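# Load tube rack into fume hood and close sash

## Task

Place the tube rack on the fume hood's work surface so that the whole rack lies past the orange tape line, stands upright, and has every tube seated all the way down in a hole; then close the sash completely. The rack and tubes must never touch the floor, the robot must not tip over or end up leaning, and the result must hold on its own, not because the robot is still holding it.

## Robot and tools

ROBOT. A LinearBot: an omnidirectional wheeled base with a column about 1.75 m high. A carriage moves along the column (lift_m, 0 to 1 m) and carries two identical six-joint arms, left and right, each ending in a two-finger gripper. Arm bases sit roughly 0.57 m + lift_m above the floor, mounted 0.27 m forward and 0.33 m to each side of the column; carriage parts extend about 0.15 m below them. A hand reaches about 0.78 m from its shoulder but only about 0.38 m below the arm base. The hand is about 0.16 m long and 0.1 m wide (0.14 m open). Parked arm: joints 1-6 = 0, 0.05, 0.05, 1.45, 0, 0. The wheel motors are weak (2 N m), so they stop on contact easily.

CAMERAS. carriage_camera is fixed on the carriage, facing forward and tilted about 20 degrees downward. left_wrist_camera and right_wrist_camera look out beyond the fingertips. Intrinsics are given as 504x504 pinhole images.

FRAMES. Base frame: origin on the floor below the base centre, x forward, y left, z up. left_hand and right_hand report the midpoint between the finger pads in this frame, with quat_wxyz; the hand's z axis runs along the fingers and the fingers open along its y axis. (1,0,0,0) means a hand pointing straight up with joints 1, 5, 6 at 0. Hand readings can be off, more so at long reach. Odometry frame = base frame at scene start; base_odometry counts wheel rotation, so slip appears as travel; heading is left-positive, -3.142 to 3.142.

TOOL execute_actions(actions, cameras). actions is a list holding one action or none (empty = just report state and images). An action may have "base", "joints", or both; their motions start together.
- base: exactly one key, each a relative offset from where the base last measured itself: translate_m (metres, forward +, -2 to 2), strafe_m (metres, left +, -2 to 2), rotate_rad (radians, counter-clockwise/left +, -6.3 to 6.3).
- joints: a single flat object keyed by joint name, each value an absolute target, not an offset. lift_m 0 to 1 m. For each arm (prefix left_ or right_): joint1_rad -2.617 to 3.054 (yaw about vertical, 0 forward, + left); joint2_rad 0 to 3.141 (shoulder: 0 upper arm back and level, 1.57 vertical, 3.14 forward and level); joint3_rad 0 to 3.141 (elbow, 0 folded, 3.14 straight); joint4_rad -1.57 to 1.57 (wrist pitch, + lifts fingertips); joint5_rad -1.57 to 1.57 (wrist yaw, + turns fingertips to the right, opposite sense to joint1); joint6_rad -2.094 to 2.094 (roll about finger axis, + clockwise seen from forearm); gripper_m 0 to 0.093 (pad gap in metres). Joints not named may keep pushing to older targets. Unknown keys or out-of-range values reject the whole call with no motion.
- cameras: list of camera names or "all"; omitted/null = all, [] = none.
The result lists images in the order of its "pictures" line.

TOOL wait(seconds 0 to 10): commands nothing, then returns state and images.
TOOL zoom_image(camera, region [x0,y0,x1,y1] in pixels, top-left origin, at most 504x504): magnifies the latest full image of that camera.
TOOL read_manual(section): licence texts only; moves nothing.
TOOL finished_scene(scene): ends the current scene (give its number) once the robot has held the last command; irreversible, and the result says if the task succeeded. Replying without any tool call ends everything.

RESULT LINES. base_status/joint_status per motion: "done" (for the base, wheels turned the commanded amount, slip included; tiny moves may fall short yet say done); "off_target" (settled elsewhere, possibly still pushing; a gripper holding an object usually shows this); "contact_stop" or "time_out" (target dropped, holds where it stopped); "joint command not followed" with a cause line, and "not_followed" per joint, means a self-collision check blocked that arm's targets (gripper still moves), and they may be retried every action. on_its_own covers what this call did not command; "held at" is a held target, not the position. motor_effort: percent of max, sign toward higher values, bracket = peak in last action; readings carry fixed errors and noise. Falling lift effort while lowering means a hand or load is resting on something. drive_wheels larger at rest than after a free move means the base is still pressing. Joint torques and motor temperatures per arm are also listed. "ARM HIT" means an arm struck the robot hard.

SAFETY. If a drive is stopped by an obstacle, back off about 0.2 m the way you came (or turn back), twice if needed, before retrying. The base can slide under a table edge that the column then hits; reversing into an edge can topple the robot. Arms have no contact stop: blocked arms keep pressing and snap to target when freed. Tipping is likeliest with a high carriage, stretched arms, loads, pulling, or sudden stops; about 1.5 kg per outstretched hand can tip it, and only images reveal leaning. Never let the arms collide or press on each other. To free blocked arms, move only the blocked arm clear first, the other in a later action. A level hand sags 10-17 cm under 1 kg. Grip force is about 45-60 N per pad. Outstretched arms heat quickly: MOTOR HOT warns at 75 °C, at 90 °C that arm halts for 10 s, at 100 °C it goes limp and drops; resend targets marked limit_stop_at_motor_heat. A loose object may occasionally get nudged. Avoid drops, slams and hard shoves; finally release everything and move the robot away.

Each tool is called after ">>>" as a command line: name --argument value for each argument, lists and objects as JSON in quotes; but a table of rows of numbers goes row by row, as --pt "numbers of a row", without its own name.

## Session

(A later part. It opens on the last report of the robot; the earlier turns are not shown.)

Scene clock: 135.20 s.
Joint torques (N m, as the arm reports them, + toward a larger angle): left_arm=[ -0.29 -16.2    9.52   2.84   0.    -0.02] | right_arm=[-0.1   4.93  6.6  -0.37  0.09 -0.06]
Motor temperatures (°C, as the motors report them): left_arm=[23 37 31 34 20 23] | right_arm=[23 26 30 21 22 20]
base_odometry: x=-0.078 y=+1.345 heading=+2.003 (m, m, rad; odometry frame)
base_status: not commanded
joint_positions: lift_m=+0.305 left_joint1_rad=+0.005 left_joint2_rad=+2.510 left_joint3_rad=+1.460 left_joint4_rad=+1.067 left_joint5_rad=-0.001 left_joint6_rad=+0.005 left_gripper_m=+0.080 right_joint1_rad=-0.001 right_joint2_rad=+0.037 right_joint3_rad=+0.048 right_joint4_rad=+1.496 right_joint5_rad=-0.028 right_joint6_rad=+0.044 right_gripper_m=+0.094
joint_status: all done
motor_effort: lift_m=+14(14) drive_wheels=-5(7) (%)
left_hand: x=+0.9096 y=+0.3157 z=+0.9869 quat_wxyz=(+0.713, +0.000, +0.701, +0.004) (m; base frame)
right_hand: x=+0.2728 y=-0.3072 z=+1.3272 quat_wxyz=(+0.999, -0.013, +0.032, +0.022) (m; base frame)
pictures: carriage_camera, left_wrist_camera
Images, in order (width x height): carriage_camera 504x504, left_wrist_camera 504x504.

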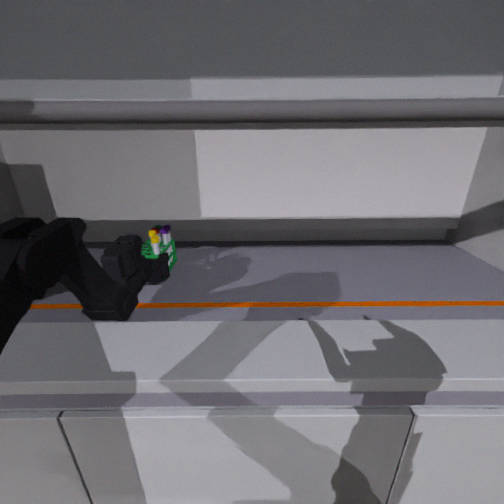

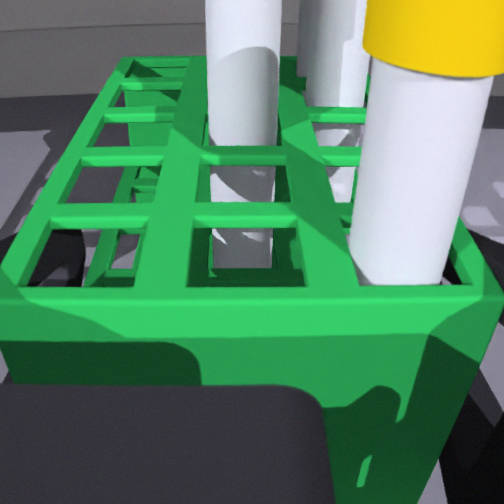

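>>> execute_actions --actions '[{"joints": {"lift_m": 0.293}}]' --cameras '["carriage_camera"]'

>>> zoom_image --camera "carriage_camera" --region '[40, 200, 240, 340]'

Scene clock: 137.13 s.
Joint torques (N m, as the arm reports them, + toward a larger angle): left_arm=[ -0.16 -14.96   8.95   2.84  -0.01  -0.02] | right_arm=[-0.27  4.81  6.45 -0.38  0.06 -0.11]
Motor temperatures (°C, as the motors report them): left_arm=[23 38 31 34 20 23] | right_arm=[23 26 30 21 22 20]
base_odometry: x=-0.078 y=+1.345 heading=+2.003 (m, m, rad; odometry frame)
base_status: not commanded
joint_positions: lift_m=+0.293 left_joint1_rad=+0.005 left_joint2_rad=+2.497 left_joint3_rad=+1.468 left_joint4_rad=+1.067 left_joint5_rad=-0.001 left_joint6_rad=+0.005 left_gripper_m=+0.080 right_joint1_rad=-0.001 right_joint2_rad=+0.037 right_joint3_rad=+0.048 right_joint4_rad=+1.496 right_joint5_rad=-0.028 right_joint6_rad=+0.044 right_gripper_m=+0.094
joint_status: all done
motor_effort: lift_m=+13(13) drive_wheels=-6(6) (%)
left_hand: x=+0.9112 y=+0.3157 z=+0.9861 quat_wxyz=(+0.720, +0.000, +0.694, +0.004) (m; base frame)
right_hand: x=+0.2728 y=-0.3072 z=+1.3154 quat_wxyz=(+0.999, -0.013, +0.032, +0.022) (m; base frame)
pictures: carriage_camera
Images, in order (width x height): carriage_camera 504x504.

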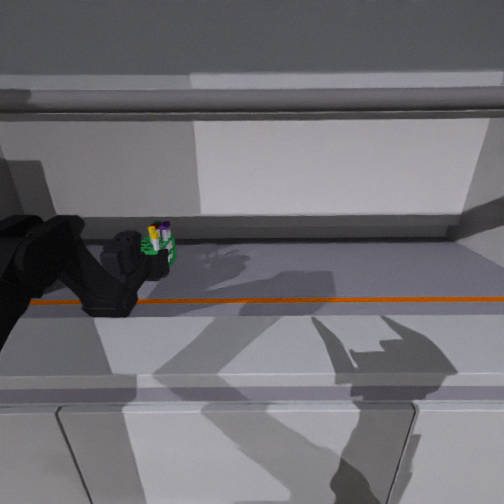

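Region (40, 200, 240, 340) of carriage_camera's 504x504 image, scaled by 2.520, with more detail than that image has; it fills the top 353 rows of this view, and the rest is white.

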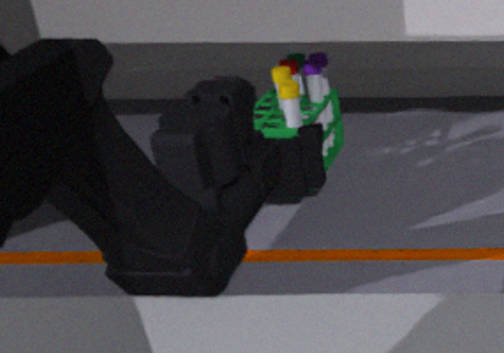

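>>> execute_actions --actions '[{"joints": {"lift_m": 0.315}}]' --cameras '[]'

>>> execute_actions --actions '[{"base": {"translate_m": 0.07}}]' --cameras '[]'

>>> execute_actions --actions '[{"joints": {"lift_m": 0.285}}]' --cameras '["carriage_camera"]'

Scene clock: 141.07 s.
Joint torques (N m, as the arm reports them, + toward a larger angle): left_arm=[ -0.22 -15.34   9.07   2.71  -0.01  -0.02] | right_arm=[-0.22  4.58  6.52 -0.36  0.08 -0.1 ]
Motor temperatures (°C, as the motors report them): left_arm=[23 39 31 34 20 23] | right_arm=[23 26 30 21 22 20]
base_odometry: x=-0.078 y=+1.345 heading=+2.003 (m, m, rad; odometry frame)
base_status: not commanded
joint_positions: lift_m=+0.315 left_joint1_rad=+0.005 left_joint2_rad=+2.502 left_joint3_rad=+1.468 left_joint4_rad=+1.075 left_joint5_rad=-0.001 left_joint6_rad=+0.005 left_gripper_m=+0.080 right_joint1_rad=-0.001 right_joint2_rad=+0.037 right_joint3_rad=+0.048 right_joint4_rad=+1.496 right_joint5_rad=-0.028 right_joint6_rad=+0.044 right_gripper_m=+0.094
joint_status: all done
motor_effort: lift_m=+16(21) drive_wheels=-5(6) (%)
left_hand: x=+0.9110 y=+0.3157 z=+1.0067 quat_wxyz=(+0.721, +0.000, +0.693, +0.004) (m; base frame)
right_hand: x=+0.2728 y=-0.3072 z=+1.3369 quat_wxyz=(+0.999, -0.013, +0.032, +0.022) (m; base frame)
pictures: none
No camera images: the call's "cameras" was empty. Leave "cameras" out to get every camera's image.

Scene clock: 142.50 s.
Joint torques (N m, as the arm reports them, + toward a larger angle): left_arm=[ -0.11 -15.33   8.87   2.73   0.    -0.02] | right_arm=[-0.27  4.78  6.42 -0.32  0.1  -0.08]
Motor temperatures (°C, as the motors report them): left_arm=[23 39 31 34 20 23] | right_arm=[23 26 30 21 22 20]
base_odometry: x=-0.107 y=+1.408 heading=+2.002 (m, m, rad; odometry frame)
base_status: done
joint_positions: lift_m=+0.315 left_joint1_rad=+0.005 left_joint2_rad=+2.502 left_joint3_rad=+1.468 left_joint4_rad=+1.074 left_joint5_rad=-0.001 left_joint6_rad=+0.005 left_gripper_m=+0.080 right_joint1_rad=-0.001 right_joint2_rad=+0.037 right_joint3_rad=+0.048 right_joint4_rad=+1.496 right_joint5_rad=-0.028 right_joint6_rad=+0.044 right_gripper_m=+0.094
joint_status: not commanded
motor_effort: lift_m=+16(16) drive_wheels=-7(34) (%)
left_hand: x=+0.9110 y=+0.3157 z=+1.0066 quat_wxyz=(+0.721, +0.000, +0.693, +0.004) (m; base frame)
right_hand: x=+0.2728 y=-0.3072 z=+1.3369 quat_wxyz=(+0.999, -0.013, +0.032, +0.022) (m; base frame)
pictures: none
No camera images: the call's "cameras" was empty. Leave "cameras" out to get every camera's image.

Scene clock: 143.13 s.
Joint torques (N m, as the arm reports them, + toward a larger angle): left_arm=[ -0.16 -15.66   8.71   2.55   0.    -0.02] | right_arm=[-0.13  4.78  6.6  -0.33  0.07 -0.09]
Motor temperatures (°C, as the motors report them): left_arm=[23 39 31 34 20 23] | right_arm=[23 26 30 21 22 20]
base_odometry: x=-0.107 y=+1.408 heading=+2.002 (m, m, rad; odometry frame)
base_status: not commanded
joint_positions: lift_m=+0.285 left_joint1_rad=+0.005 left_joint2_rad=+2.506 left_joint3_rad=+1.468 left_joint4_rad=+1.087 left_joint5_rad=+0.000 left_joint6_rad=+0.005 left_gripper_m=+0.080 right_joint1_rad=-0.001 right_joint2_rad=+0.037 right_joint3_rad=+0.048 right_joint4_rad=+1.496 right_joint5_rad=-0.028 right_joint6_rad=+0.044 right_gripper_m=+0.094
joint_status: all done
motor_effort: lift_m=+13(14) drive_wheels=-4(8) (%)
left_hand: x=+0.9109 y=+0.3156 z=+0.9777 quat_wxyz=(+0.724, +0.000, +0.690, +0.004) (m; base frame)
right_hand: x=+0.2728 y=-0.3072 z=+1.3073 quat_wxyz=(+0.999, -0.013, +0.032, +0.022) (m; base frame)
pictures: carriage_camera
Images, in order (width x height): carriage_camera 504x504.

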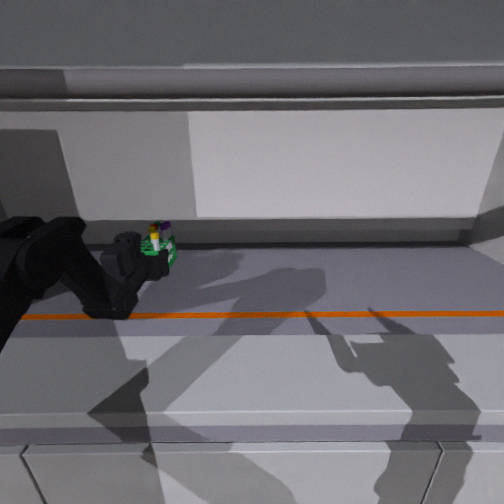

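>>> execute_actions --actions '[{"joints": {"left_gripper_m": 0.093}}]' --cameras '["left_wrist_camera"]'

Scene clock: 145.50 s.
Joint torques (N m, as the arm reports them, + toward a larger angle): left_arm=[ -0.06 -15.71   8.93   2.53  -0.02  -0.02] | right_arm=[-0.16  4.82  6.46 -0.39  0.11 -0.08]
Motor temperatures (°C, as the motors report them): left_arm=[23 40 31 34 20 23] | right_arm=[23 26 30 21 22 20]
base_odometry: x=-0.107 y=+1.408 heading=+2.002 (m, m, rad; odometry frame)
base_status: not commanded
joint_positions: lift_m=+0.285 left_joint1_rad=+0.005 left_joint2_rad=+2.506 left_joint3_rad=+1.468 left_joint4_rad=+1.089 left_joint5_rad=+0.000 left_joint6_rad=+0.005 left_gripper_m=+0.093 right_joint1_rad=-0.001 right_joint2_rad=+0.037 right_joint3_rad=+0.048 right_joint4_rad=+1.496 right_joint5_rad=-0.028 right_joint6_rad=+0.044 right_gripper_m=+0.094
joint_status: all done
motor_effort: lift_m=+13(13) drive_wheels=-5(5) (%)
left_hand: x=+0.9108 y=+0.3156 z=+0.9781 quat_wxyz=(+0.725, +0.000, +0.689, +0.004) (m; base frame)
right_hand: x=+0.2728 y=-0.3072 z=+1.3073 quat_wxyz=(+0.999, -0.013, +0.032, +0.022) (m; base frame)
pictures: left_wrist_camera
Images, in order (width x height): left_wrist_camera 504x504.

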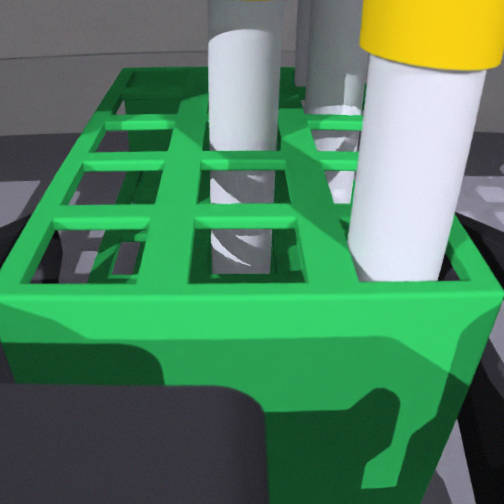

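>>> execute_actions --actions '[{"joints": {"lift_m": 0.32}}]' --cameras '[]'

>>> execute_actions --actions '[{"base": {"translate_m": -0.5}}]' --cameras '["carriage_camera", "left_wrist_camera"]'

Scene clock: 152.43 s.
Joint torques (N m, as the arm reports them, + toward a larger angle): left_arm=[ -0.13 -15.2    9.19   2.33  -0.03  -0.02] | right_arm=[-0.34  4.97  6.46 -0.35  0.08 -0.08]
Motor temperatures (°C, as the motors report them): left_arm=[23 42 31 34 20 23] | right_arm=[23 26 30 21 22 20]
base_odometry: x=-0.107 y=+1.408 heading=+2.002 (m, m, rad; odometry frame)
base_status: not commanded
joint_positions: lift_m=+0.320 left_joint1_rad=+0.005 left_joint2_rad=+2.501 left_joint3_rad=+1.468 left_joint4_rad=+1.103 left_joint5_rad=+0.000 left_joint6_rad=+0.005 left_gripper_m=+0.093 right_joint1_rad=-0.001 right_joint2_rad=+0.037 right_joint3_rad=+0.048 right_joint4_rad=+1.496 right_joint5_rad=-0.028 right_joint6_rad=+0.044 right_gripper_m=+0.094
joint_status: all done
motor_effort: lift_m=+17(21) drive_wheels=-4(6) (%)
left_hand: x=+0.9107 y=+0.3156 z=+1.0193 quat_wxyz=(+0.731, +0.000, +0.682, +0.004) (m; base frame)
right_hand: x=+0.2728 y=-0.3072 z=+1.3419 quat_wxyz=(+0.999, -0.013, +0.032, +0.022) (m; base frame)
pictures: none
No camera images: the call's "cameras" was empty. Leave "cameras" out to get every camera's image.

Scene clock: 155.67 s.
Joint torques (N m, as the arm reports them, + toward a larger angle): left_arm=[ -0.02 -15.23   8.98   2.35  -0.03  -0.02] | right_arm=[-0.16  4.85  6.4  -0.37  0.09 -0.08]
Motor temperatures (°C, as the motors report them): left_arm=[23 43 31 34 20 23] | right_arm=[23 26 30 21 22 20]
base_odometry: x=+0.102 y=+0.954 heading=+2.002 (m, m, rad; odometry frame)
base_status: done
joint_positions: lift_m=+0.320 left_joint1_rad=+0.005 left_joint2_rad=+2.501 left_joint3_rad=+1.468 left_joint4_rad=+1.102 left_joint5_rad=-0.001 left_joint6_rad=+0.005 left_gripper_m=+0.093 right_joint1_rad=-0.001 right_joint2_rad=+0.037 right_joint3_rad=+0.048 right_joint4_rad=+1.496 right_joint5_rad=-0.028 right_joint6_rad=+0.044 right_gripper_m=+0.094
joint_status: not commanded
motor_effort: lift_m=+17(17) drive_wheels=-6(48) (%)
left_hand: x=+0.9107 y=+0.3154 z=+1.0192 quat_wxyz=(+0.731, +0.000, +0.682, +0.004) (m; base frame)
right_hand: x=+0.2729 y=-0.3072 z=+1.3419 quat_wxyz=(+0.999, -0.013, +0.032, +0.022) (m; base frame)
pictures: carriage_camera, left_wrist_camera
Images, in order (width x height): carriage_camera 504x504, left_wrist_camera 504x504.

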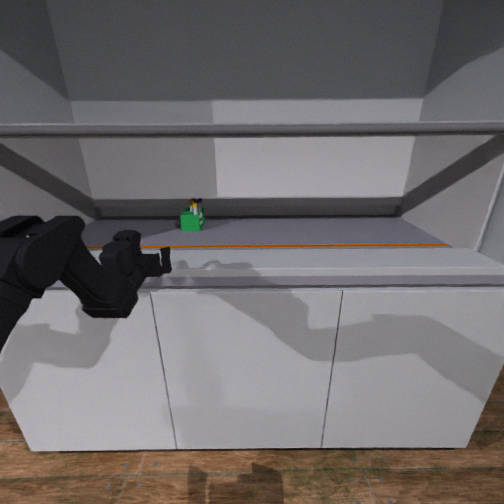

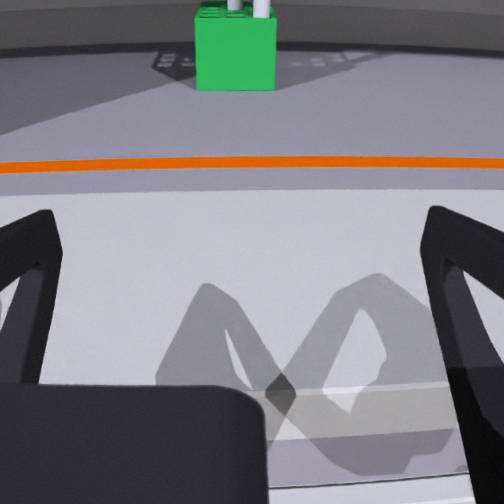

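>>> execute_actions --actions '[{"joints": {"lift_m": 0.6, "left_joint2_rad": 1.6, "left_joint3_rad": 1.3, "left_joint4_rad": -0.3, "right_joint1_rad": 0, "right_joint2_rad": 1.6, "right_joint3_rad": 1.3, "right_joint4_rad": -0.3, "right_joint5_rad": 0, "right_joint6_rad": 0}}]'

Scene clock: 163.20 s.
Joint torques (N m, as the arm reports them, + toward a larger angle): left_arm=[-0.03 -9.52  9.83  2.08 -0.02 -0.02] | right_arm=[-0.12 -9.53 10.27  1.69  0.15 -0.16]
Motor temperatures (°C, as the motors report them): left_arm=[23 44 31 34 20 23] | right_arm=[23 26 30 22 22 20]
base_odometry: x=+0.102 y=+0.954 heading=+2.002 (m, m, rad; odometry frame)
base_status: not commanded
joint_positions: lift_m=+0.600 left_joint1_rad=+0.005 left_joint2_rad=+1.611 left_joint3_rad=+1.302 left_joint4_rad=-0.283 left_joint5_rad=-0.001 left_joint6_rad=+0.005 left_gripper_m=+0.093 right_joint1_rad=-0.001 right_joint2_rad=+1.597 right_joint3_rad=+1.279 right_joint4_rad=-0.296 right_joint5_rad=-0.005 right_joint6_rad=+0.005 right_gripper_m=+0.094
joint_status: all done
motor_effort: lift_m=+17(21) drive_wheels=+5(6) (%)
left_hand: x=+0.7430 y=+0.3146 z=+1.4133 quat_wxyz=(+0.470, +0.000, +0.883, +0.003) (m; base frame)
right_hand: x=+0.7360 y=-0.3115 z=+1.4067 quat_wxyz=(+0.460, +0.001, +0.888, +0.003) (m; base frame)
pictures: carriage_camera, left_wrist_camera, right_wrist_camera
Images, in order (width x height): carriage_camera 504x504, left_wrist_camera 504x504, right_wrist_camera 504x504.

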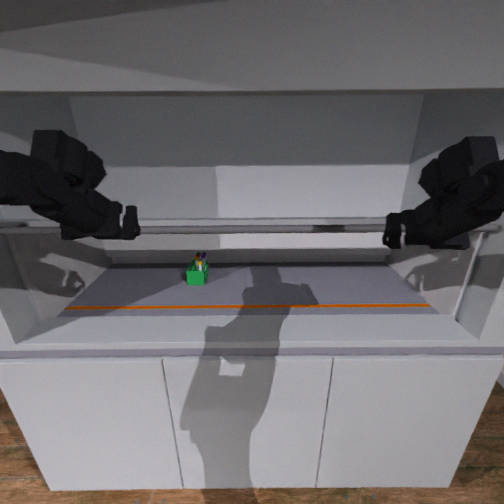

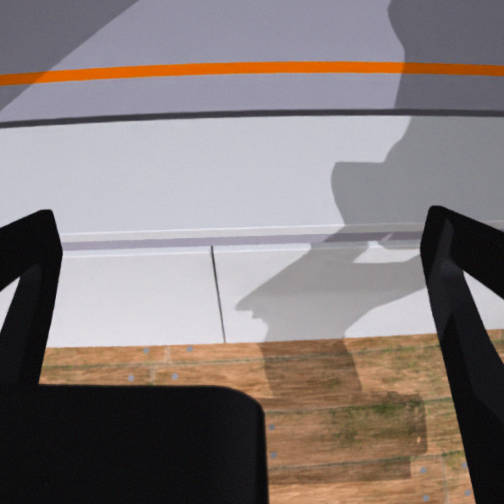

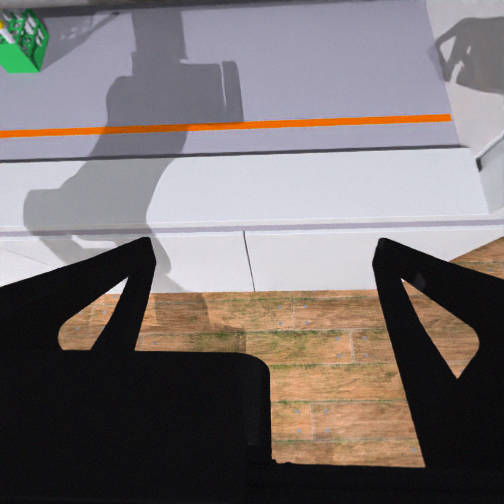

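>>> execute_actions --actions '[{"base": {"translate_m": 0.21}}]'

Scene clock: 169.87 s.
Joint torques (N m, as the arm reports them, + toward a larger angle): left_arm=[-0.11 -9.53  9.76  2.11 -0.03 -0.02] | right_arm=[-0.06 -9.3  10.26  1.71  0.16 -0.09]
Motor temperatures (°C, as the motors report them): left_arm=[23 43 31 34 20 23] | right_arm=[23 27 32 24 22 20]
base_odometry: x=+0.014 y=+1.145 heading=+2.001 (m, m, rad; odometry frame)
base_status: done
joint_positions: lift_m=+0.600 left_joint1_rad=+0.005 left_joint2_rad=+1.611 left_joint3_rad=+1.302 left_joint4_rad=-0.289 left_joint5_rad=-0.001 left_joint6_rad=+0.005 left_gripper_m=+0.093 right_joint1_rad=-0.001 right_joint2_rad=+1.597 right_joint3_rad=+1.279 right_joint4_rad=-0.297 right_joint5_rad=-0.004 right_joint6_rad=+0.005 right_gripper_m=+0.094
joint_status: not commanded
motor_effort: lift_m=+17(17) drive_wheels=-8(34) (%)
left_hand: x=+0.7422 y=+0.3146 z=+1.4121 quat_wxyz=(+0.467, +0.000, +0.884, +0.003) (m; base frame)
right_hand: x=+0.7359 y=-0.3117 z=+1.4065 quat_wxyz=(+0.460, +0.002, +0.888, +0.003) (m; base frame)
pictures: carriage_camera, left_wrist_camera, right_wrist_camera
Images, in order (width x height): carriage_camera 504x504, left_wrist_camera 504x504, right_wrist_camera 504x504.

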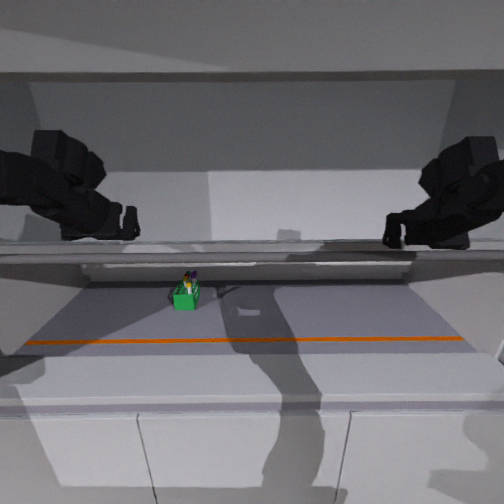

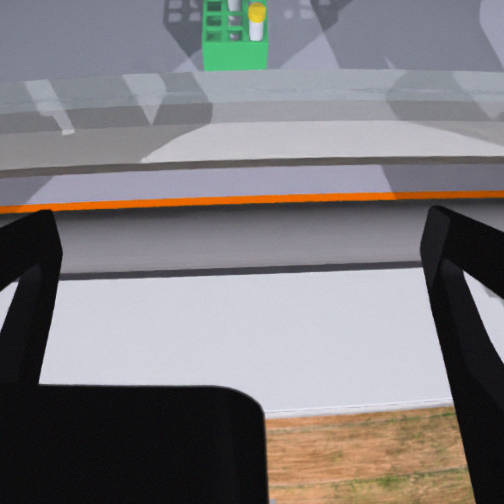

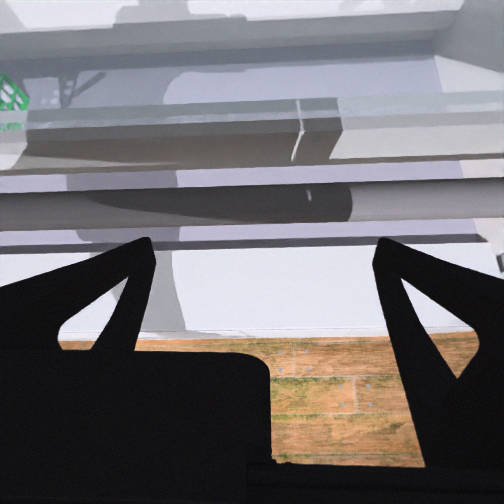

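>>> execute_actions --actions '[{"base": {"translate_m": 0.035}, "joints": {"lift_m": 0.57, "right_joint2_rad": 1.70, "right_joint3_rad": 1.42}}]'

Scene clock: 176.97 s.
Joint torques (N m, as the arm reports them, + toward a larger angle): left_arm=[ 0.11 -9.38  9.91  2.24 -0.02 -0.02] | right_arm=[ -0.06 -11.03  10.89   1.81   0.07  -0.12]
Motor temperatures (°C, as the motors report them): left_arm=[23 42 32 34 20 23] | right_arm=[23 29 33 26 22 20]
base_odometry: x=-0.001 y=+1.177 heading=+2.000 (m, m, rad; odometry frame)
base_status: done
joint_positions: lift_m=+0.570 left_joint1_rad=+0.005 left_joint2_rad=+1.607 left_joint3_rad=+1.302 left_joint4_rad=-0.298 left_joint5_rad=-0.001 left_joint6_rad=+0.005 left_gripper_m=+0.093 right_joint1_rad=-0.001 right_joint2_rad=+1.703 right_joint3_rad=+1.391 right_joint4_rad=-0.301 right_joint5_rad=-0.004 right_joint6_rad=+0.005 right_gripper_m=+0.094
joint_status: all done
motor_effort: lift_m=+14(14) drive_wheels=-7(42) (%)
left_hand: x=+0.7405 y=+0.3146 z=+1.3826 quat_wxyz=(+0.465, +0.000, +0.885, +0.003) (m; base frame)
right_hand: x=+0.7641 y=-0.3117 z=+1.3766 quat_wxyz=(+0.461, +0.002, +0.888, +0.003) (m; base frame)
pictures: carriage_camera, left_wrist_camera, right_wrist_camera
Images, in order (width x height): carriage_camera 504x504, left_wrist_camera 504x504, right_wrist_camera 504x504.

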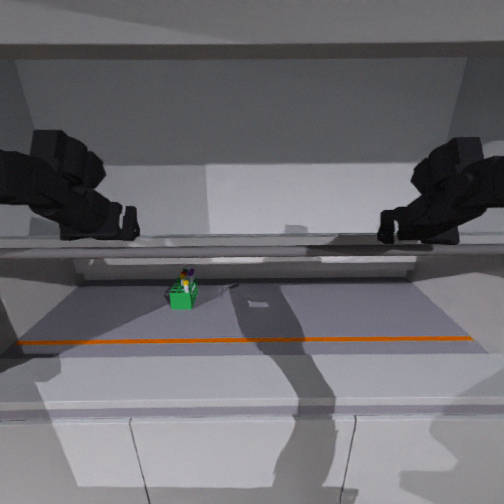

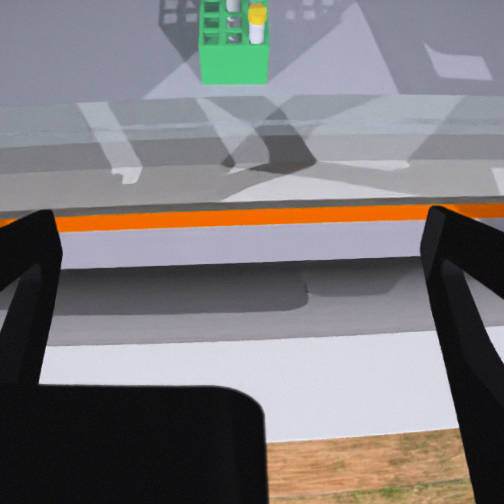

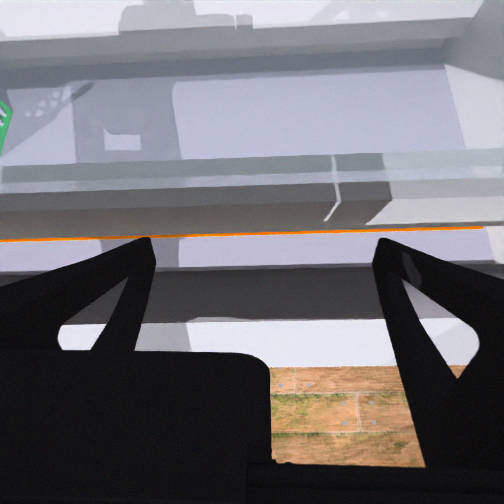

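>>> execute_actions --actions '[{"base": {"translate_m": 0.016}}]' --cameras '[]'

>>> execute_actions --actions '[{"joints": {"lift_m": 0.52}}]'

Scene clock: 180.83 s.
Joint torques (N m, as the arm reports them, + toward a larger angle): left_arm=[-0.03 -9.29 10.01  2.29 -0.02 -0.02] | right_arm=[ -0.08 -11.1   10.82   1.83   0.1   -0.13]
Motor temperatures (°C, as the motors report them): left_arm=[23 41 32 34 20 23] | right_arm=[23 30 34 26 22 20]
base_odometry: x=-0.007 y=+1.191 heading=+1.999 (m, m, rad; odometry frame)
base_status: done
joint_positions: lift_m=+0.570 left_joint1_rad=+0.005 left_joint2_rad=+1.607 left_joint3_rad=+1.302 left_joint4_rad=-0.298 left_joint5_rad=-0.001 left_joint6_rad=+0.005 left_gripper_m=+0.093 right_joint1_rad=-0.001 right_joint2_rad=+1.703 right_joint3_rad=+1.391 right_joint4_rad=-0.301 right_joint5_rad=-0.004 right_joint6_rad=+0.005 right_gripper_m=+0.094
joint_status: not commanded
motor_effort: lift_m=+14(14) drive_wheels=-6(38) (%)
left_hand: x=+0.7405 y=+0.3146 z=+1.3826 quat_wxyz=(+0.465, +0.000, +0.885, +0.003) (m; base frame)
right_hand: x=+0.7641 y=-0.3117 z=+1.3766 quat_wxyz=(+0.461, +0.002, +0.888, +0.003) (m; base frame)
pictures: none
No camera images: the call's "cameras" was empty. Leave "cameras" out to get every camera's image.

Scene clock: 181.57 s.
Joint torques (N m, as the arm reports them, + toward a larger angle): left_arm=[-0.1  -8.03  9.61  1.7  -0.03  0.03] | right_arm=[-0.11 -7.85  8.48  1.56  0.1   0.07]
Motor temperatures (°C, as the motors report them): left_arm=[23 41 32 34 20 23] | right_arm=[23 30 34 26 22 20]
base_odometry: x=-0.007 y=+1.191 heading=+1.999 (m, m, rad; odometry frame)
base_status: not commanded
joint_positions: lift_m=+0.520 left_joint1_rad=+0.005 left_joint2_rad=+1.594 left_joint3_rad=+1.307 left_joint4_rad=-0.248 left_joint5_rad=+0.000 left_joint6_rad=+0.001 left_gripper_m=+0.093 right_joint1_rad=-0.001 right_joint2_rad=+1.670 right_joint3_rad=+1.421 right_joint4_rad=-0.272 right_joint5_rad=-0.006 right_joint6_rad=-0.016 right_gripper_m=+0.094
joint_status: all done
motor_effort: lift_m=+12(12) drive_wheels=+9(9) (%)
left_hand: x=+0.7463 y=+0.3145 z=+1.3515 quat_wxyz=(+0.495, -0.002, +0.869, +0.002) (m; base frame)
right_hand: x=+0.7683 y=-0.3115 z=+1.3631 quat_wxyz=(+0.501, -0.008, +0.865, -0.002) (m; base frame)
pictures: carriage_camera, left_wrist_camera, right_wrist_camera
Images, in order (width x height): carriage_camera 504x504, left_wrist_camera 504x504, right_wrist_camera 504x504.

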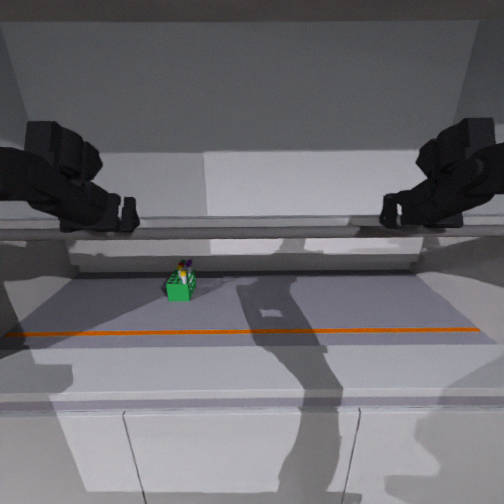

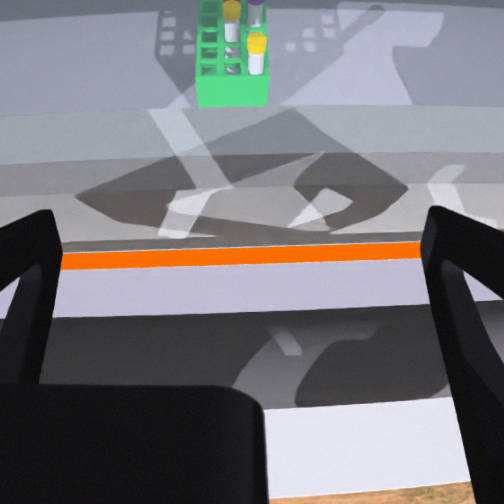

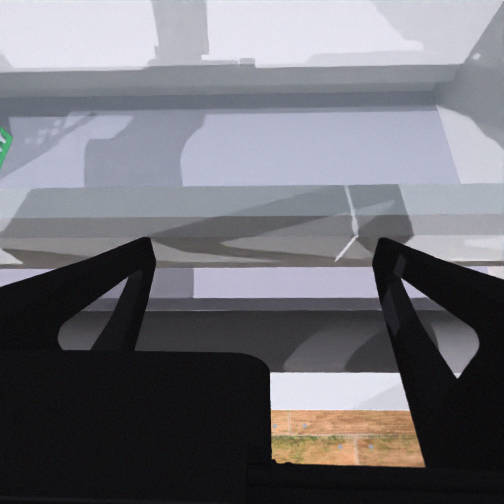

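Both in contact. Push down more.

>>> execute_actions --actions '[{"joints": {"lift_m": 0.42}}]' --cameras '["carriage_camera", "right_wrist_camera"]'

Scene clock: 183.67 s.
Joint torques (N m, as the arm reports them, + toward a larger angle): left_arm=[-0.07 -1.61  4.66  0.24  0.02 -0.08] | right_arm=[-0.13 -0.83  4.13  0.32  0.24 -0.01]
Motor temperatures (°C, as the motors report them): left_arm=[23 41 32 33 20 23] | right_arm=[23 29 34 26 22 20]
base_odometry: x=-0.007 y=+1.191 heading=+1.999 (m, m, rad; odometry frame)
base_status: not commanded
joint_positions: lift_m=+0.421 left_joint1_rad=+0.005 left_joint2_rad=+1.528 left_joint3_rad=+1.363 left_joint4_rad=-0.114 left_joint5_rad=-0.003 left_joint6_rad=+0.011 left_gripper_m=+0.093 right_joint1_rad=-0.001 right_joint2_rad=+1.600 right_joint3_rad=+1.476 right_joint4_rad=-0.143 right_joint5_rad=-0.018 right_joint6_rad=-0.005 right_gripper_m=+0.094
joint_status: all done
motor_effort: lift_m=+11(11) drive_wheels=+16(16) (%)
left_hand: x=+0.7534 y=+0.3151 z=+1.3400 quat_wxyz=(+0.602, +0.001, +0.798, +0.006) (m; base frame)
right_hand: x=+0.7721 y=-0.3093 z=+1.3529 quat_wxyz=(+0.606, -0.007, +0.795, +0.005) (m; base frame)
pictures: carriage_camera, right_wrist_camera
Images, in order (width x height): carriage_camera 504x504, right_wrist_camera 504x504.

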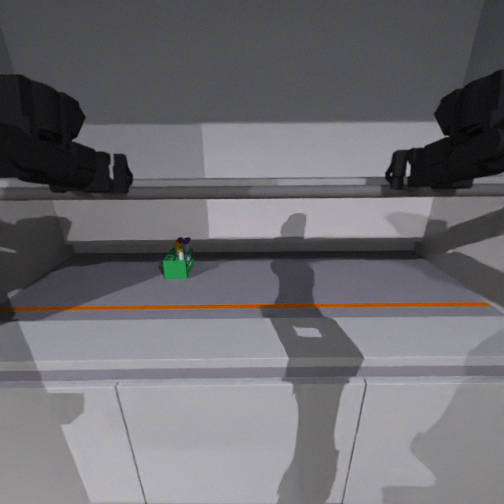

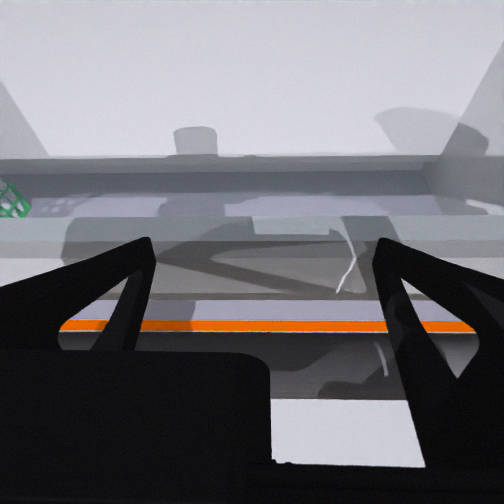

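>>> execute_actions --actions '[{"joints": {"lift_m": 0.28, "left_joint4_rad": -0.5, "right_joint4_rad": -0.5}}]' --cameras '["carriage_camera", "right_wrist_camera"]'

Scene clock: 187.57 s.
Joint torques (N m, as the arm reports them, + toward a larger angle): left_arm=[-0.05 -5.78  7.51  1.45 -0.01  0.05] | right_arm=[-0.15 -8.34  5.65  1.02  0.14  0.09]
Motor temperatures (°C, as the motors report them): left_arm=[23 39 32 33 20 23] | right_arm=[23 29 33 26 22 20]
base_odometry: x=-0.007 y=+1.191 heading=+1.999 (m, m, rad; odometry frame)
base_status: not commanded
joint_positions: lift_m=+0.280 left_joint1_rad=+0.005 left_joint2_rad=+1.572 left_joint3_rad=+1.329 left_joint4_rad=-0.437 left_joint5_rad=-0.002 left_joint6_rad=+0.002 left_gripper_m=+0.093 right_joint1_rad=-0.001 right_joint2_rad=+1.676 right_joint3_rad=+1.454 right_joint4_rad=-0.431 right_joint5_rad=-0.007 right_joint6_rad=-0.018 right_gripper_m=+0.094
joint_status: left_joint4_rad off_target (ended at -0.437, target -0.500); right_joint4_rad off_target (ended at -0.431, target -0.500); the others done
motor_effort: lift_m=+12(12) drive_wheels=+8(16) (%)
left_hand: x=+0.7204 y=+0.3147 z=+1.0935 quat_wxyz=(+0.431, -0.002, +0.902, +0.002) (m; base frame)
right_hand: x=+0.7519 y=-0.3113 z=+1.1026 quat_wxyz=(+0.443, -0.009, +0.896, -0.001) (m; base frame)
pictures: carriage_camera, right_wrist_camera
Images, in order (width x height): carriage_camera 504x504, right_wrist_camera 504x504.

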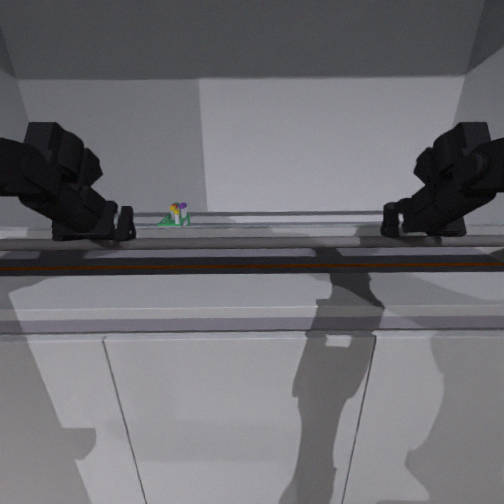

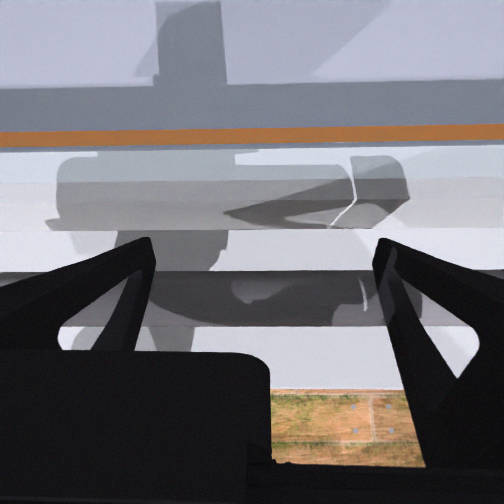

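>>> execute_actions --actions '[{"joints": {"lift_m": 0.22, "left_joint2_rad": 1.66, "left_joint3_rad": 1.36}}]' --cameras '["carriage_camera", "left_wrist_camera"]'

Scene clock: 190.30 s.
Joint torques (N m, as the arm reports them, + toward a larger angle): left_arm=[-0.06 -2.83  5.63  0.27 -0.01  0.02] | right_arm=[-0.11 -3.97  4.56 -0.06  0.1   0.03]
Motor temperatures (°C, as the motors report them): left_arm=[23 39 31 32 20 23] | right_arm=[23 29 33 26 22 20]
base_odometry: x=-0.007 y=+1.191 heading=+1.999 (m, m, rad; odometry frame)
base_status: not commanded
joint_positions: lift_m=+0.221 left_joint1_rad=+0.005 left_joint2_rad=+1.594 left_joint3_rad=+1.412 left_joint4_rad=-0.330 left_joint5_rad=-0.002 left_joint6_rad=+0.002 left_gripper_m=+0.093 right_joint1_rad=-0.001 right_joint2_rad=+1.631 right_joint3_rad=+1.468 right_joint4_rad=-0.311 right_joint5_rad=-0.004 right_joint6_rad=-0.013 right_gripper_m=+0.094
joint_status: left_joint2_rad off_target (ended at +1.594, target +1.660); the others done
motor_effort: lift_m=+11(11) drive_wheels=+9(9) (%)
left_hand: x=+0.7491 y=+0.3149 z=+1.0831 quat_wxyz=(+0.505, -0.002, +0.863, +0.003) (m; base frame)
right_hand: x=+0.7629 y=-0.3117 z=+1.0959 quat_wxyz=(+0.522, -0.006, +0.853, -0.002) (m; base frame)
pictures: carriage_camera, left_wrist_camera
Images, in order (width x height): carriage_camera 504x504, left_wrist_camera 504x504.

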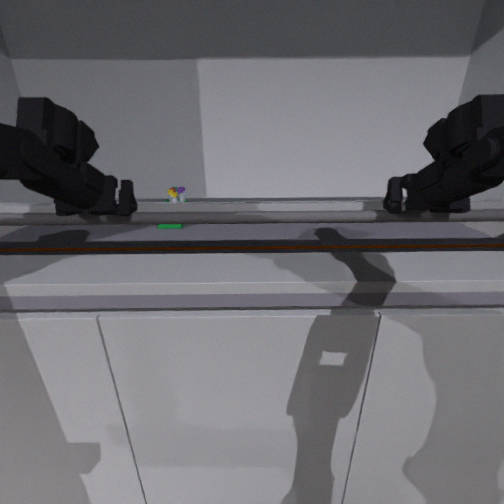

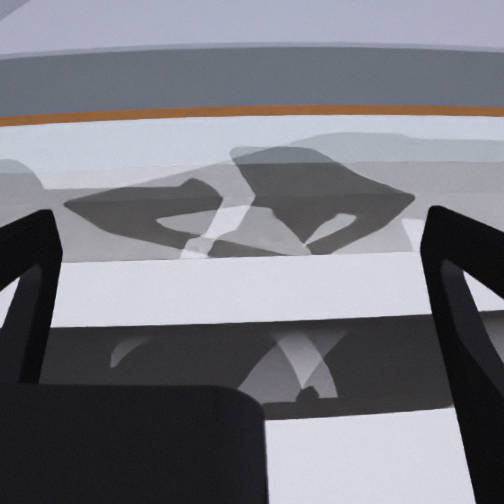

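>>> execute_actions --actions '[{"joints": {"lift_m": 0.19}}]' --cameras '["carriage_camera"]'

Scene clock: 191.83 s.
Joint torques (N m, as the arm reports them, + toward a larger angle): left_arm=[-0.08 -2.89  4.    0.03  0.    0.  ] | right_arm=[-0.13 -3.32  3.6  -0.21  0.12  0.  ]
Motor temperatures (°C, as the motors report them): left_arm=[23 38 31 32 20 23] | right_arm=[23 29 33 25 22 20]
base_odometry: x=-0.007 y=+1.191 heading=+1.999 (m, m, rad; odometry frame)
base_status: not commanded
joint_positions: lift_m=+0.191 left_joint1_rad=+0.005 left_joint2_rad=+1.594 left_joint3_rad=+1.430 left_joint4_rad=-0.307 left_joint5_rad=-0.003 left_joint6_rad=+0.003 left_gripper_m=+0.093 right_joint1_rad=-0.001 right_joint2_rad=+1.623 right_joint3_rad=+1.481 right_joint4_rad=-0.295 right_joint5_rad=-0.003 right_joint6_rad=-0.011 right_gripper_m=+0.094
joint_status: all done
motor_effort: lift_m=+10(11) drive_wheels=+9(12) (%)
left_hand: x=+0.7535 y=+0.3150 z=+1.0662 quat_wxyz=(+0.522, -0.002, +0.853, +0.003) (m; base frame)
right_hand: x=+0.7643 y=-0.3119 z=+1.0793 quat_wxyz=(+0.537, -0.005, +0.844, -0.002) (m; base frame)
pictures: carriage_camera
Images, in order (width x height): carriage_camera 504x504.

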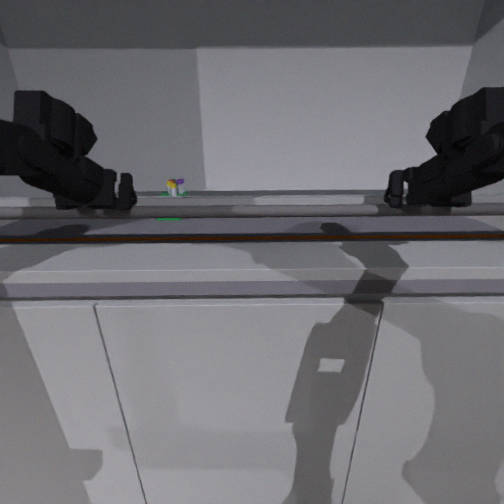

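>>> execute_actions --actions '[{"joints": {"lift_m": 0.15}}]' --cameras '["carriage_camera"]'

Scene clock: 193.83 s.
Joint torques (N m, as the arm reports them, + toward a larger angle): left_arm=[-0.06 -3.03  3.94  0.08  0.    0.01] | right_arm=[-0.11 -3.99  2.48 -0.07  0.07  0.04]
Motor temperatures (°C, as the motors report them): left_arm=[23 38 31 32 20 23] | right_arm=[23 29 33 25 22 20]
base_odometry: x=-0.007 y=+1.191 heading=+1.999 (m, m, rad; odometry frame)
base_status: not commanded
joint_positions: lift_m=+0.151 left_joint1_rad=+0.005 left_joint2_rad=+1.596 left_joint3_rad=+1.431 left_joint4_rad=-0.311 left_joint5_rad=-0.003 left_joint6_rad=+0.002 left_gripper_m=+0.093 right_joint1_rad=-0.001 right_joint2_rad=+1.629 right_joint3_rad=+1.491 right_joint4_rad=-0.308 right_joint5_rad=-0.002 right_joint6_rad=-0.011 right_gripper_m=+0.094
joint_status: all done
motor_effort: lift_m=+10(10) drive_wheels=+9(13) (%)
left_hand: x=+0.7535 y=+0.3151 z=+1.0252 quat_wxyz=(+0.521, -0.002, +0.854, +0.003) (m; base frame)
right_hand: x=+0.7649 y=-0.3121 z=+1.0383 quat_wxyz=(+0.533, -0.005, +0.846, -0.002) (m; base frame)
pictures: carriage_camera
Images, in order (width x height): carriage_camera 504x504.

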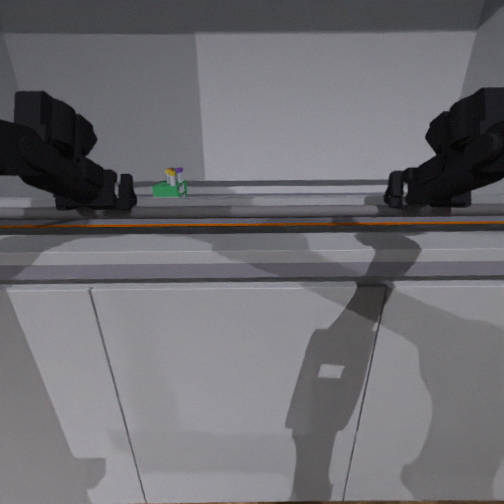

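>>> execute_actions --actions '[{"joints": {"lift_m": 0.115}}]' --cameras '["carriage_camera"]'

Scene clock: 195.77 s.
Joint torques (N m, as the arm reports them, + toward a larger angle): left_arm=[-0.06 -2.99  3.29  0.11  0.01  0.01] | right_arm=[-0.12 -3.6   2.77 -0.15  0.11  0.02]
Motor temperatures (°C, as the motors report them): left_arm=[23 37 31 31 20 23] | right_arm=[23 28 32 25 22 20]
base_odometry: x=-0.007 y=+1.191 heading=+1.999 (m, m, rad; odometry frame)
base_status: not commanded
joint_positions: lift_m=+0.116 left_joint1_rad=+0.005 left_joint2_rad=+1.595 left_joint3_rad=+1.438 left_joint4_rad=-0.314 left_joint5_rad=-0.004 left_joint6_rad=+0.002 left_gripper_m=+0.093 right_joint1_rad=-0.001 right_joint2_rad=+1.626 right_joint3_rad=+1.491 right_joint4_rad=-0.300 right_joint5_rad=-0.002 right_joint6_rad=-0.011 right_gripper_m=+0.094
joint_status: all done
motor_effort: lift_m=+10(11) drive_wheels=+8(12) (%)
left_hand: x=+0.7537 y=+0.3152 z=+0.9932 quat_wxyz=(+0.523, -0.002, +0.853, +0.004) (m; base frame)
right_hand: x=+0.7652 y=-0.3121 z=+1.0062 quat_wxyz=(+0.538, -0.005, +0.843, -0.002) (m; base frame)
pictures: carriage_camera
Images, in order (width x height): carriage_camera 504x504.

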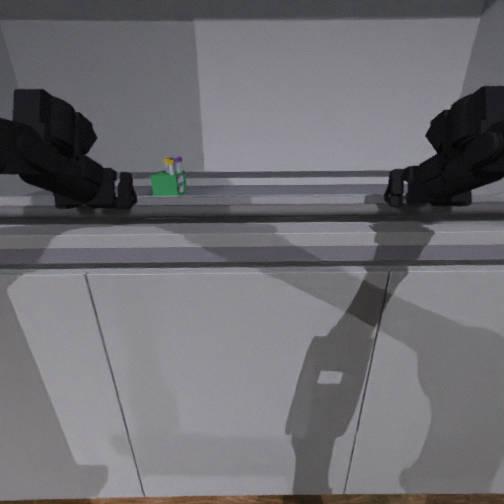

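>>> execute_actions --actions '[{"joints": {"lift_m": 0.085}}]' --cameras '["carriage_camera"]'

Scene clock: 197.70 s.
Joint torques (N m, as the arm reports them, + toward a larger angle): left_arm=[-0.07 -0.92  3.31 -0.39  0.01 -0.02] | right_arm=[-0.07 -1.72  2.67 -0.6   0.12 -0.02]
Motor temperatures (°C, as the motors report them): left_arm=[23 37 31 31 20 23] | right_arm=[23 28 32 24 22 20]
base_odometry: x=-0.007 y=+1.191 heading=+1.999 (m, m, rad; odometry frame)
base_status: not commanded
joint_positions: lift_m=+0.086 left_joint1_rad=+0.005 left_joint2_rad=+1.575 left_joint3_rad=+1.438 left_joint4_rad=-0.268 left_joint5_rad=-0.004 left_joint6_rad=+0.005 left_gripper_m=+0.093 right_joint1_rad=-0.001 right_joint2_rad=+1.605 right_joint3_rad=+1.491 right_joint4_rad=-0.259 right_joint5_rad=-0.003 right_joint6_rad=-0.008 right_gripper_m=+0.094
joint_status: all done
motor_effort: lift_m=+10(10) drive_wheels=+9(12) (%)
left_hand: x=+0.7547 y=+0.3152 z=+0.9830 quat_wxyz=(+0.550, -0.001, +0.835, +0.005) (m; base frame)
right_hand: x=+0.7650 y=-0.3120 z=+0.9961 quat_wxyz=(+0.564, -0.004, +0.826, -0.001) (m; base frame)
pictures: carriage_camera
Images, in order (width x height): carriage_camera 504x504.

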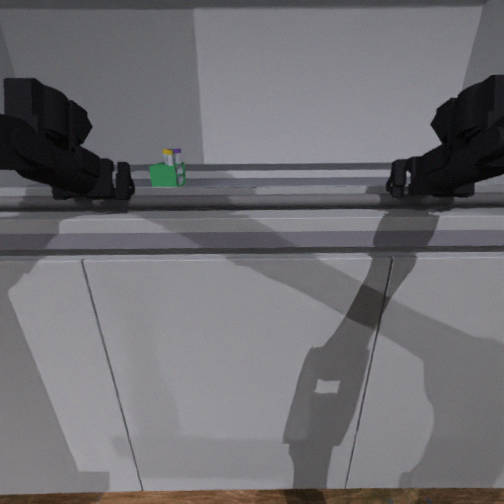

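>>> execute_actions --actions '[{"joints": {"lift_m": 0.065}}]' --cameras '["left_wrist_camera"]'

Scene clock: 199.30 s.
Joint torques (N m, as the arm reports them, + toward a larger angle): left_arm=[-0.06  0.21  2.59 -0.85  0.02 -0.05] | right_arm=[-0.13 -0.01  2.48 -0.95  0.07 -0.05]
Motor temperatures (°C, as the motors report them): left_arm=[23 36 30 31 20 23] | right_arm=[23 28 32 24 22 20]
base_odometry: x=-0.007 y=+1.191 heading=+1.999 (m, m, rad; odometry frame)
base_status: not commanded
joint_positions: lift_m=+0.066 left_joint1_rad=+0.005 left_joint2_rad=+1.563 left_joint3_rad=+1.446 left_joint4_rad=-0.229 left_joint5_rad=-0.005 left_joint6_rad=+0.008 left_gripper_m=+0.093 right_joint1_rad=-0.001 right_joint2_rad=+1.592 right_joint3_rad=+1.497 right_joint4_rad=-0.219 right_joint5_rad=-0.003 right_joint6_rad=-0.006 right_gripper_m=+0.094
joint_status: all done
motor_effort: lift_m=+9(9) drive_wheels=+14(16) (%)
left_hand: x=+0.7564 y=+0.3153 z=+0.9817 quat_wxyz=(+0.575, +0.000, +0.818, +0.006) (m; base frame)
right_hand: x=+0.7657 y=-0.3119 z=+0.9944 quat_wxyz=(+0.588, -0.003, +0.809, -0.001) (m; base frame)
pictures: left_wrist_camera
Images, in order (width x height): left_wrist_camera 504x504.

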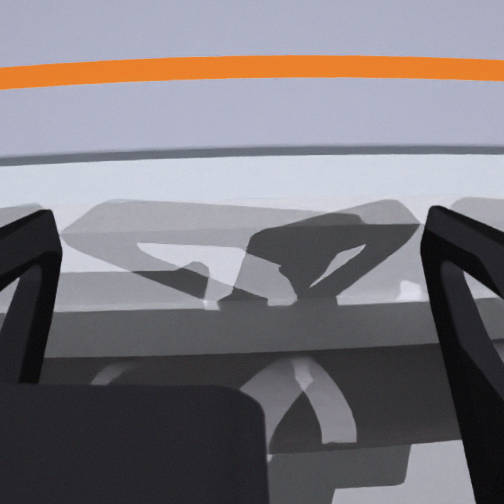

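Closed. Lift off and back away.

>>> execute_actions --actions '[{"joints": {"lift_m": 0.27}}]' --cameras '[]'

>>> execute_actions --actions '[{"base": {"translate_m": -0.25}}]' --cameras '["carriage_camera"]'

>>> zoom_image --camera "carriage_camera" --region '[130, 160, 290, 280]'

Scene clock: 203.10 s.
Joint torques (N m, as the arm reports them, + toward a larger angle): left_arm=[-0.07 -7.83  8.84  1.96  0.01  0.05] | right_arm=[-0.22 -9.79  7.19  1.53  0.07 -0.03]
Motor temperatures (°C, as the motors report them): left_arm=[23 35 30 31 20 23] | right_arm=[23 28 32 24 22 20]
base_odometry: x=-0.007 y=+1.191 heading=+1.999 (m, m, rad; odometry frame)
base_status: not commanded
joint_positions: lift_m=+0.270 left_joint1_rad=+0.005 left_joint2_rad=+1.645 left_joint3_rad=+1.374 left_joint4_rad=-0.484 left_joint5_rad=-0.004 left_joint6_rad=-0.002 left_gripper_m=+0.093 right_joint1_rad=-0.001 right_joint2_rad=+1.692 right_joint3_rad=+1.437 right_joint4_rad=-0.486 right_joint5_rad=-0.002 right_joint6_rad=-0.006 right_gripper_m=+0.094
joint_status: all done
on_its_own: left_joint2_rad moved +0.082 to your old target +1.660; left_joint4_rad moved -0.255 to your old target -0.500; right_joint4_rad moved -0.266 to your old target -0.500
motor_effort: lift_m=+17(20) drive_wheels=+7(15) (%)
left_hand: x=+0.7275 y=+0.3151 z=+1.0611 quat_wxyz=(+0.397, -0.004, +0.918, +0.003) (m; base frame)
right_hand: x=+0.7422 y=-0.3120 z=+1.0665 quat_wxyz=(+0.403, -0.003, +0.915, +0.000) (m; base frame)
pictures: none
No camera images: the call's "cameras" was empty. Leave "cameras" out to get every camera's image.

Scene clock: 205.50 s.
Joint torques (N m, as the arm reports them, + toward a larger angle): left_arm=[ 0.   -7.46  8.82  1.97 -0.01  0.06] | right_arm=[ -0.16 -10.01   6.99   1.61   0.06  -0.05]
Motor temperatures (°C, as the motors report them): left_arm=[23 35 30 31 20 23] | right_arm=[23 28 32 25 22 20]
base_odometry: x=+0.097 y=+0.964 heading=+1.998 (m, m, rad; odometry frame)
base_status: done
joint_positions: lift_m=+0.270 left_joint1_rad=+0.005 left_joint2_rad=+1.645 left_joint3_rad=+1.374 left_joint4_rad=-0.491 left_joint5_rad=-0.003 left_joint6_rad=-0.002 left_gripper_m=+0.093 right_joint1_rad=+0.000 right_joint2_rad=+1.692 right_joint3_rad=+1.437 right_joint4_rad=-0.494 right_joint5_rad=-0.002 right_joint6_rad=-0.005 right_gripper_m=+0.094
joint_status: not commanded
motor_effort: lift_m=+17(17) drive_wheels=-8(33) (%)
left_hand: x=+0.7262 y=+0.3148 z=+1.0598 quat_wxyz=(+0.393, -0.004, +0.919, +0.002) (m; base frame)
right_hand: x=+0.7408 y=-0.3119 z=+1.0649 quat_wxyz=(+0.399, -0.003, +0.917, +0.000) (m; base frame)
pictures: carriage_camera
Images, in order (width x height): carriage_camera 504x504.

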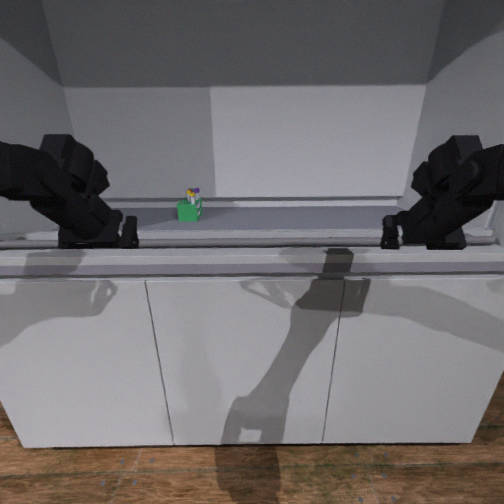

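Region (130, 160, 290, 280) of carriage_camera's 504x504 image, scaled by 3.150, with more detail than that image has; it fills the top 378 rows of this view, and the rest is white.

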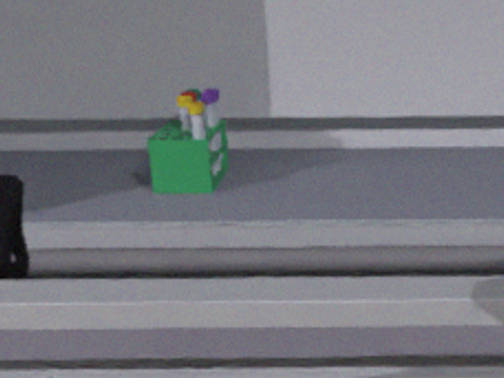

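>>> finished_scene --scene 1

The scene is finished: the task was done.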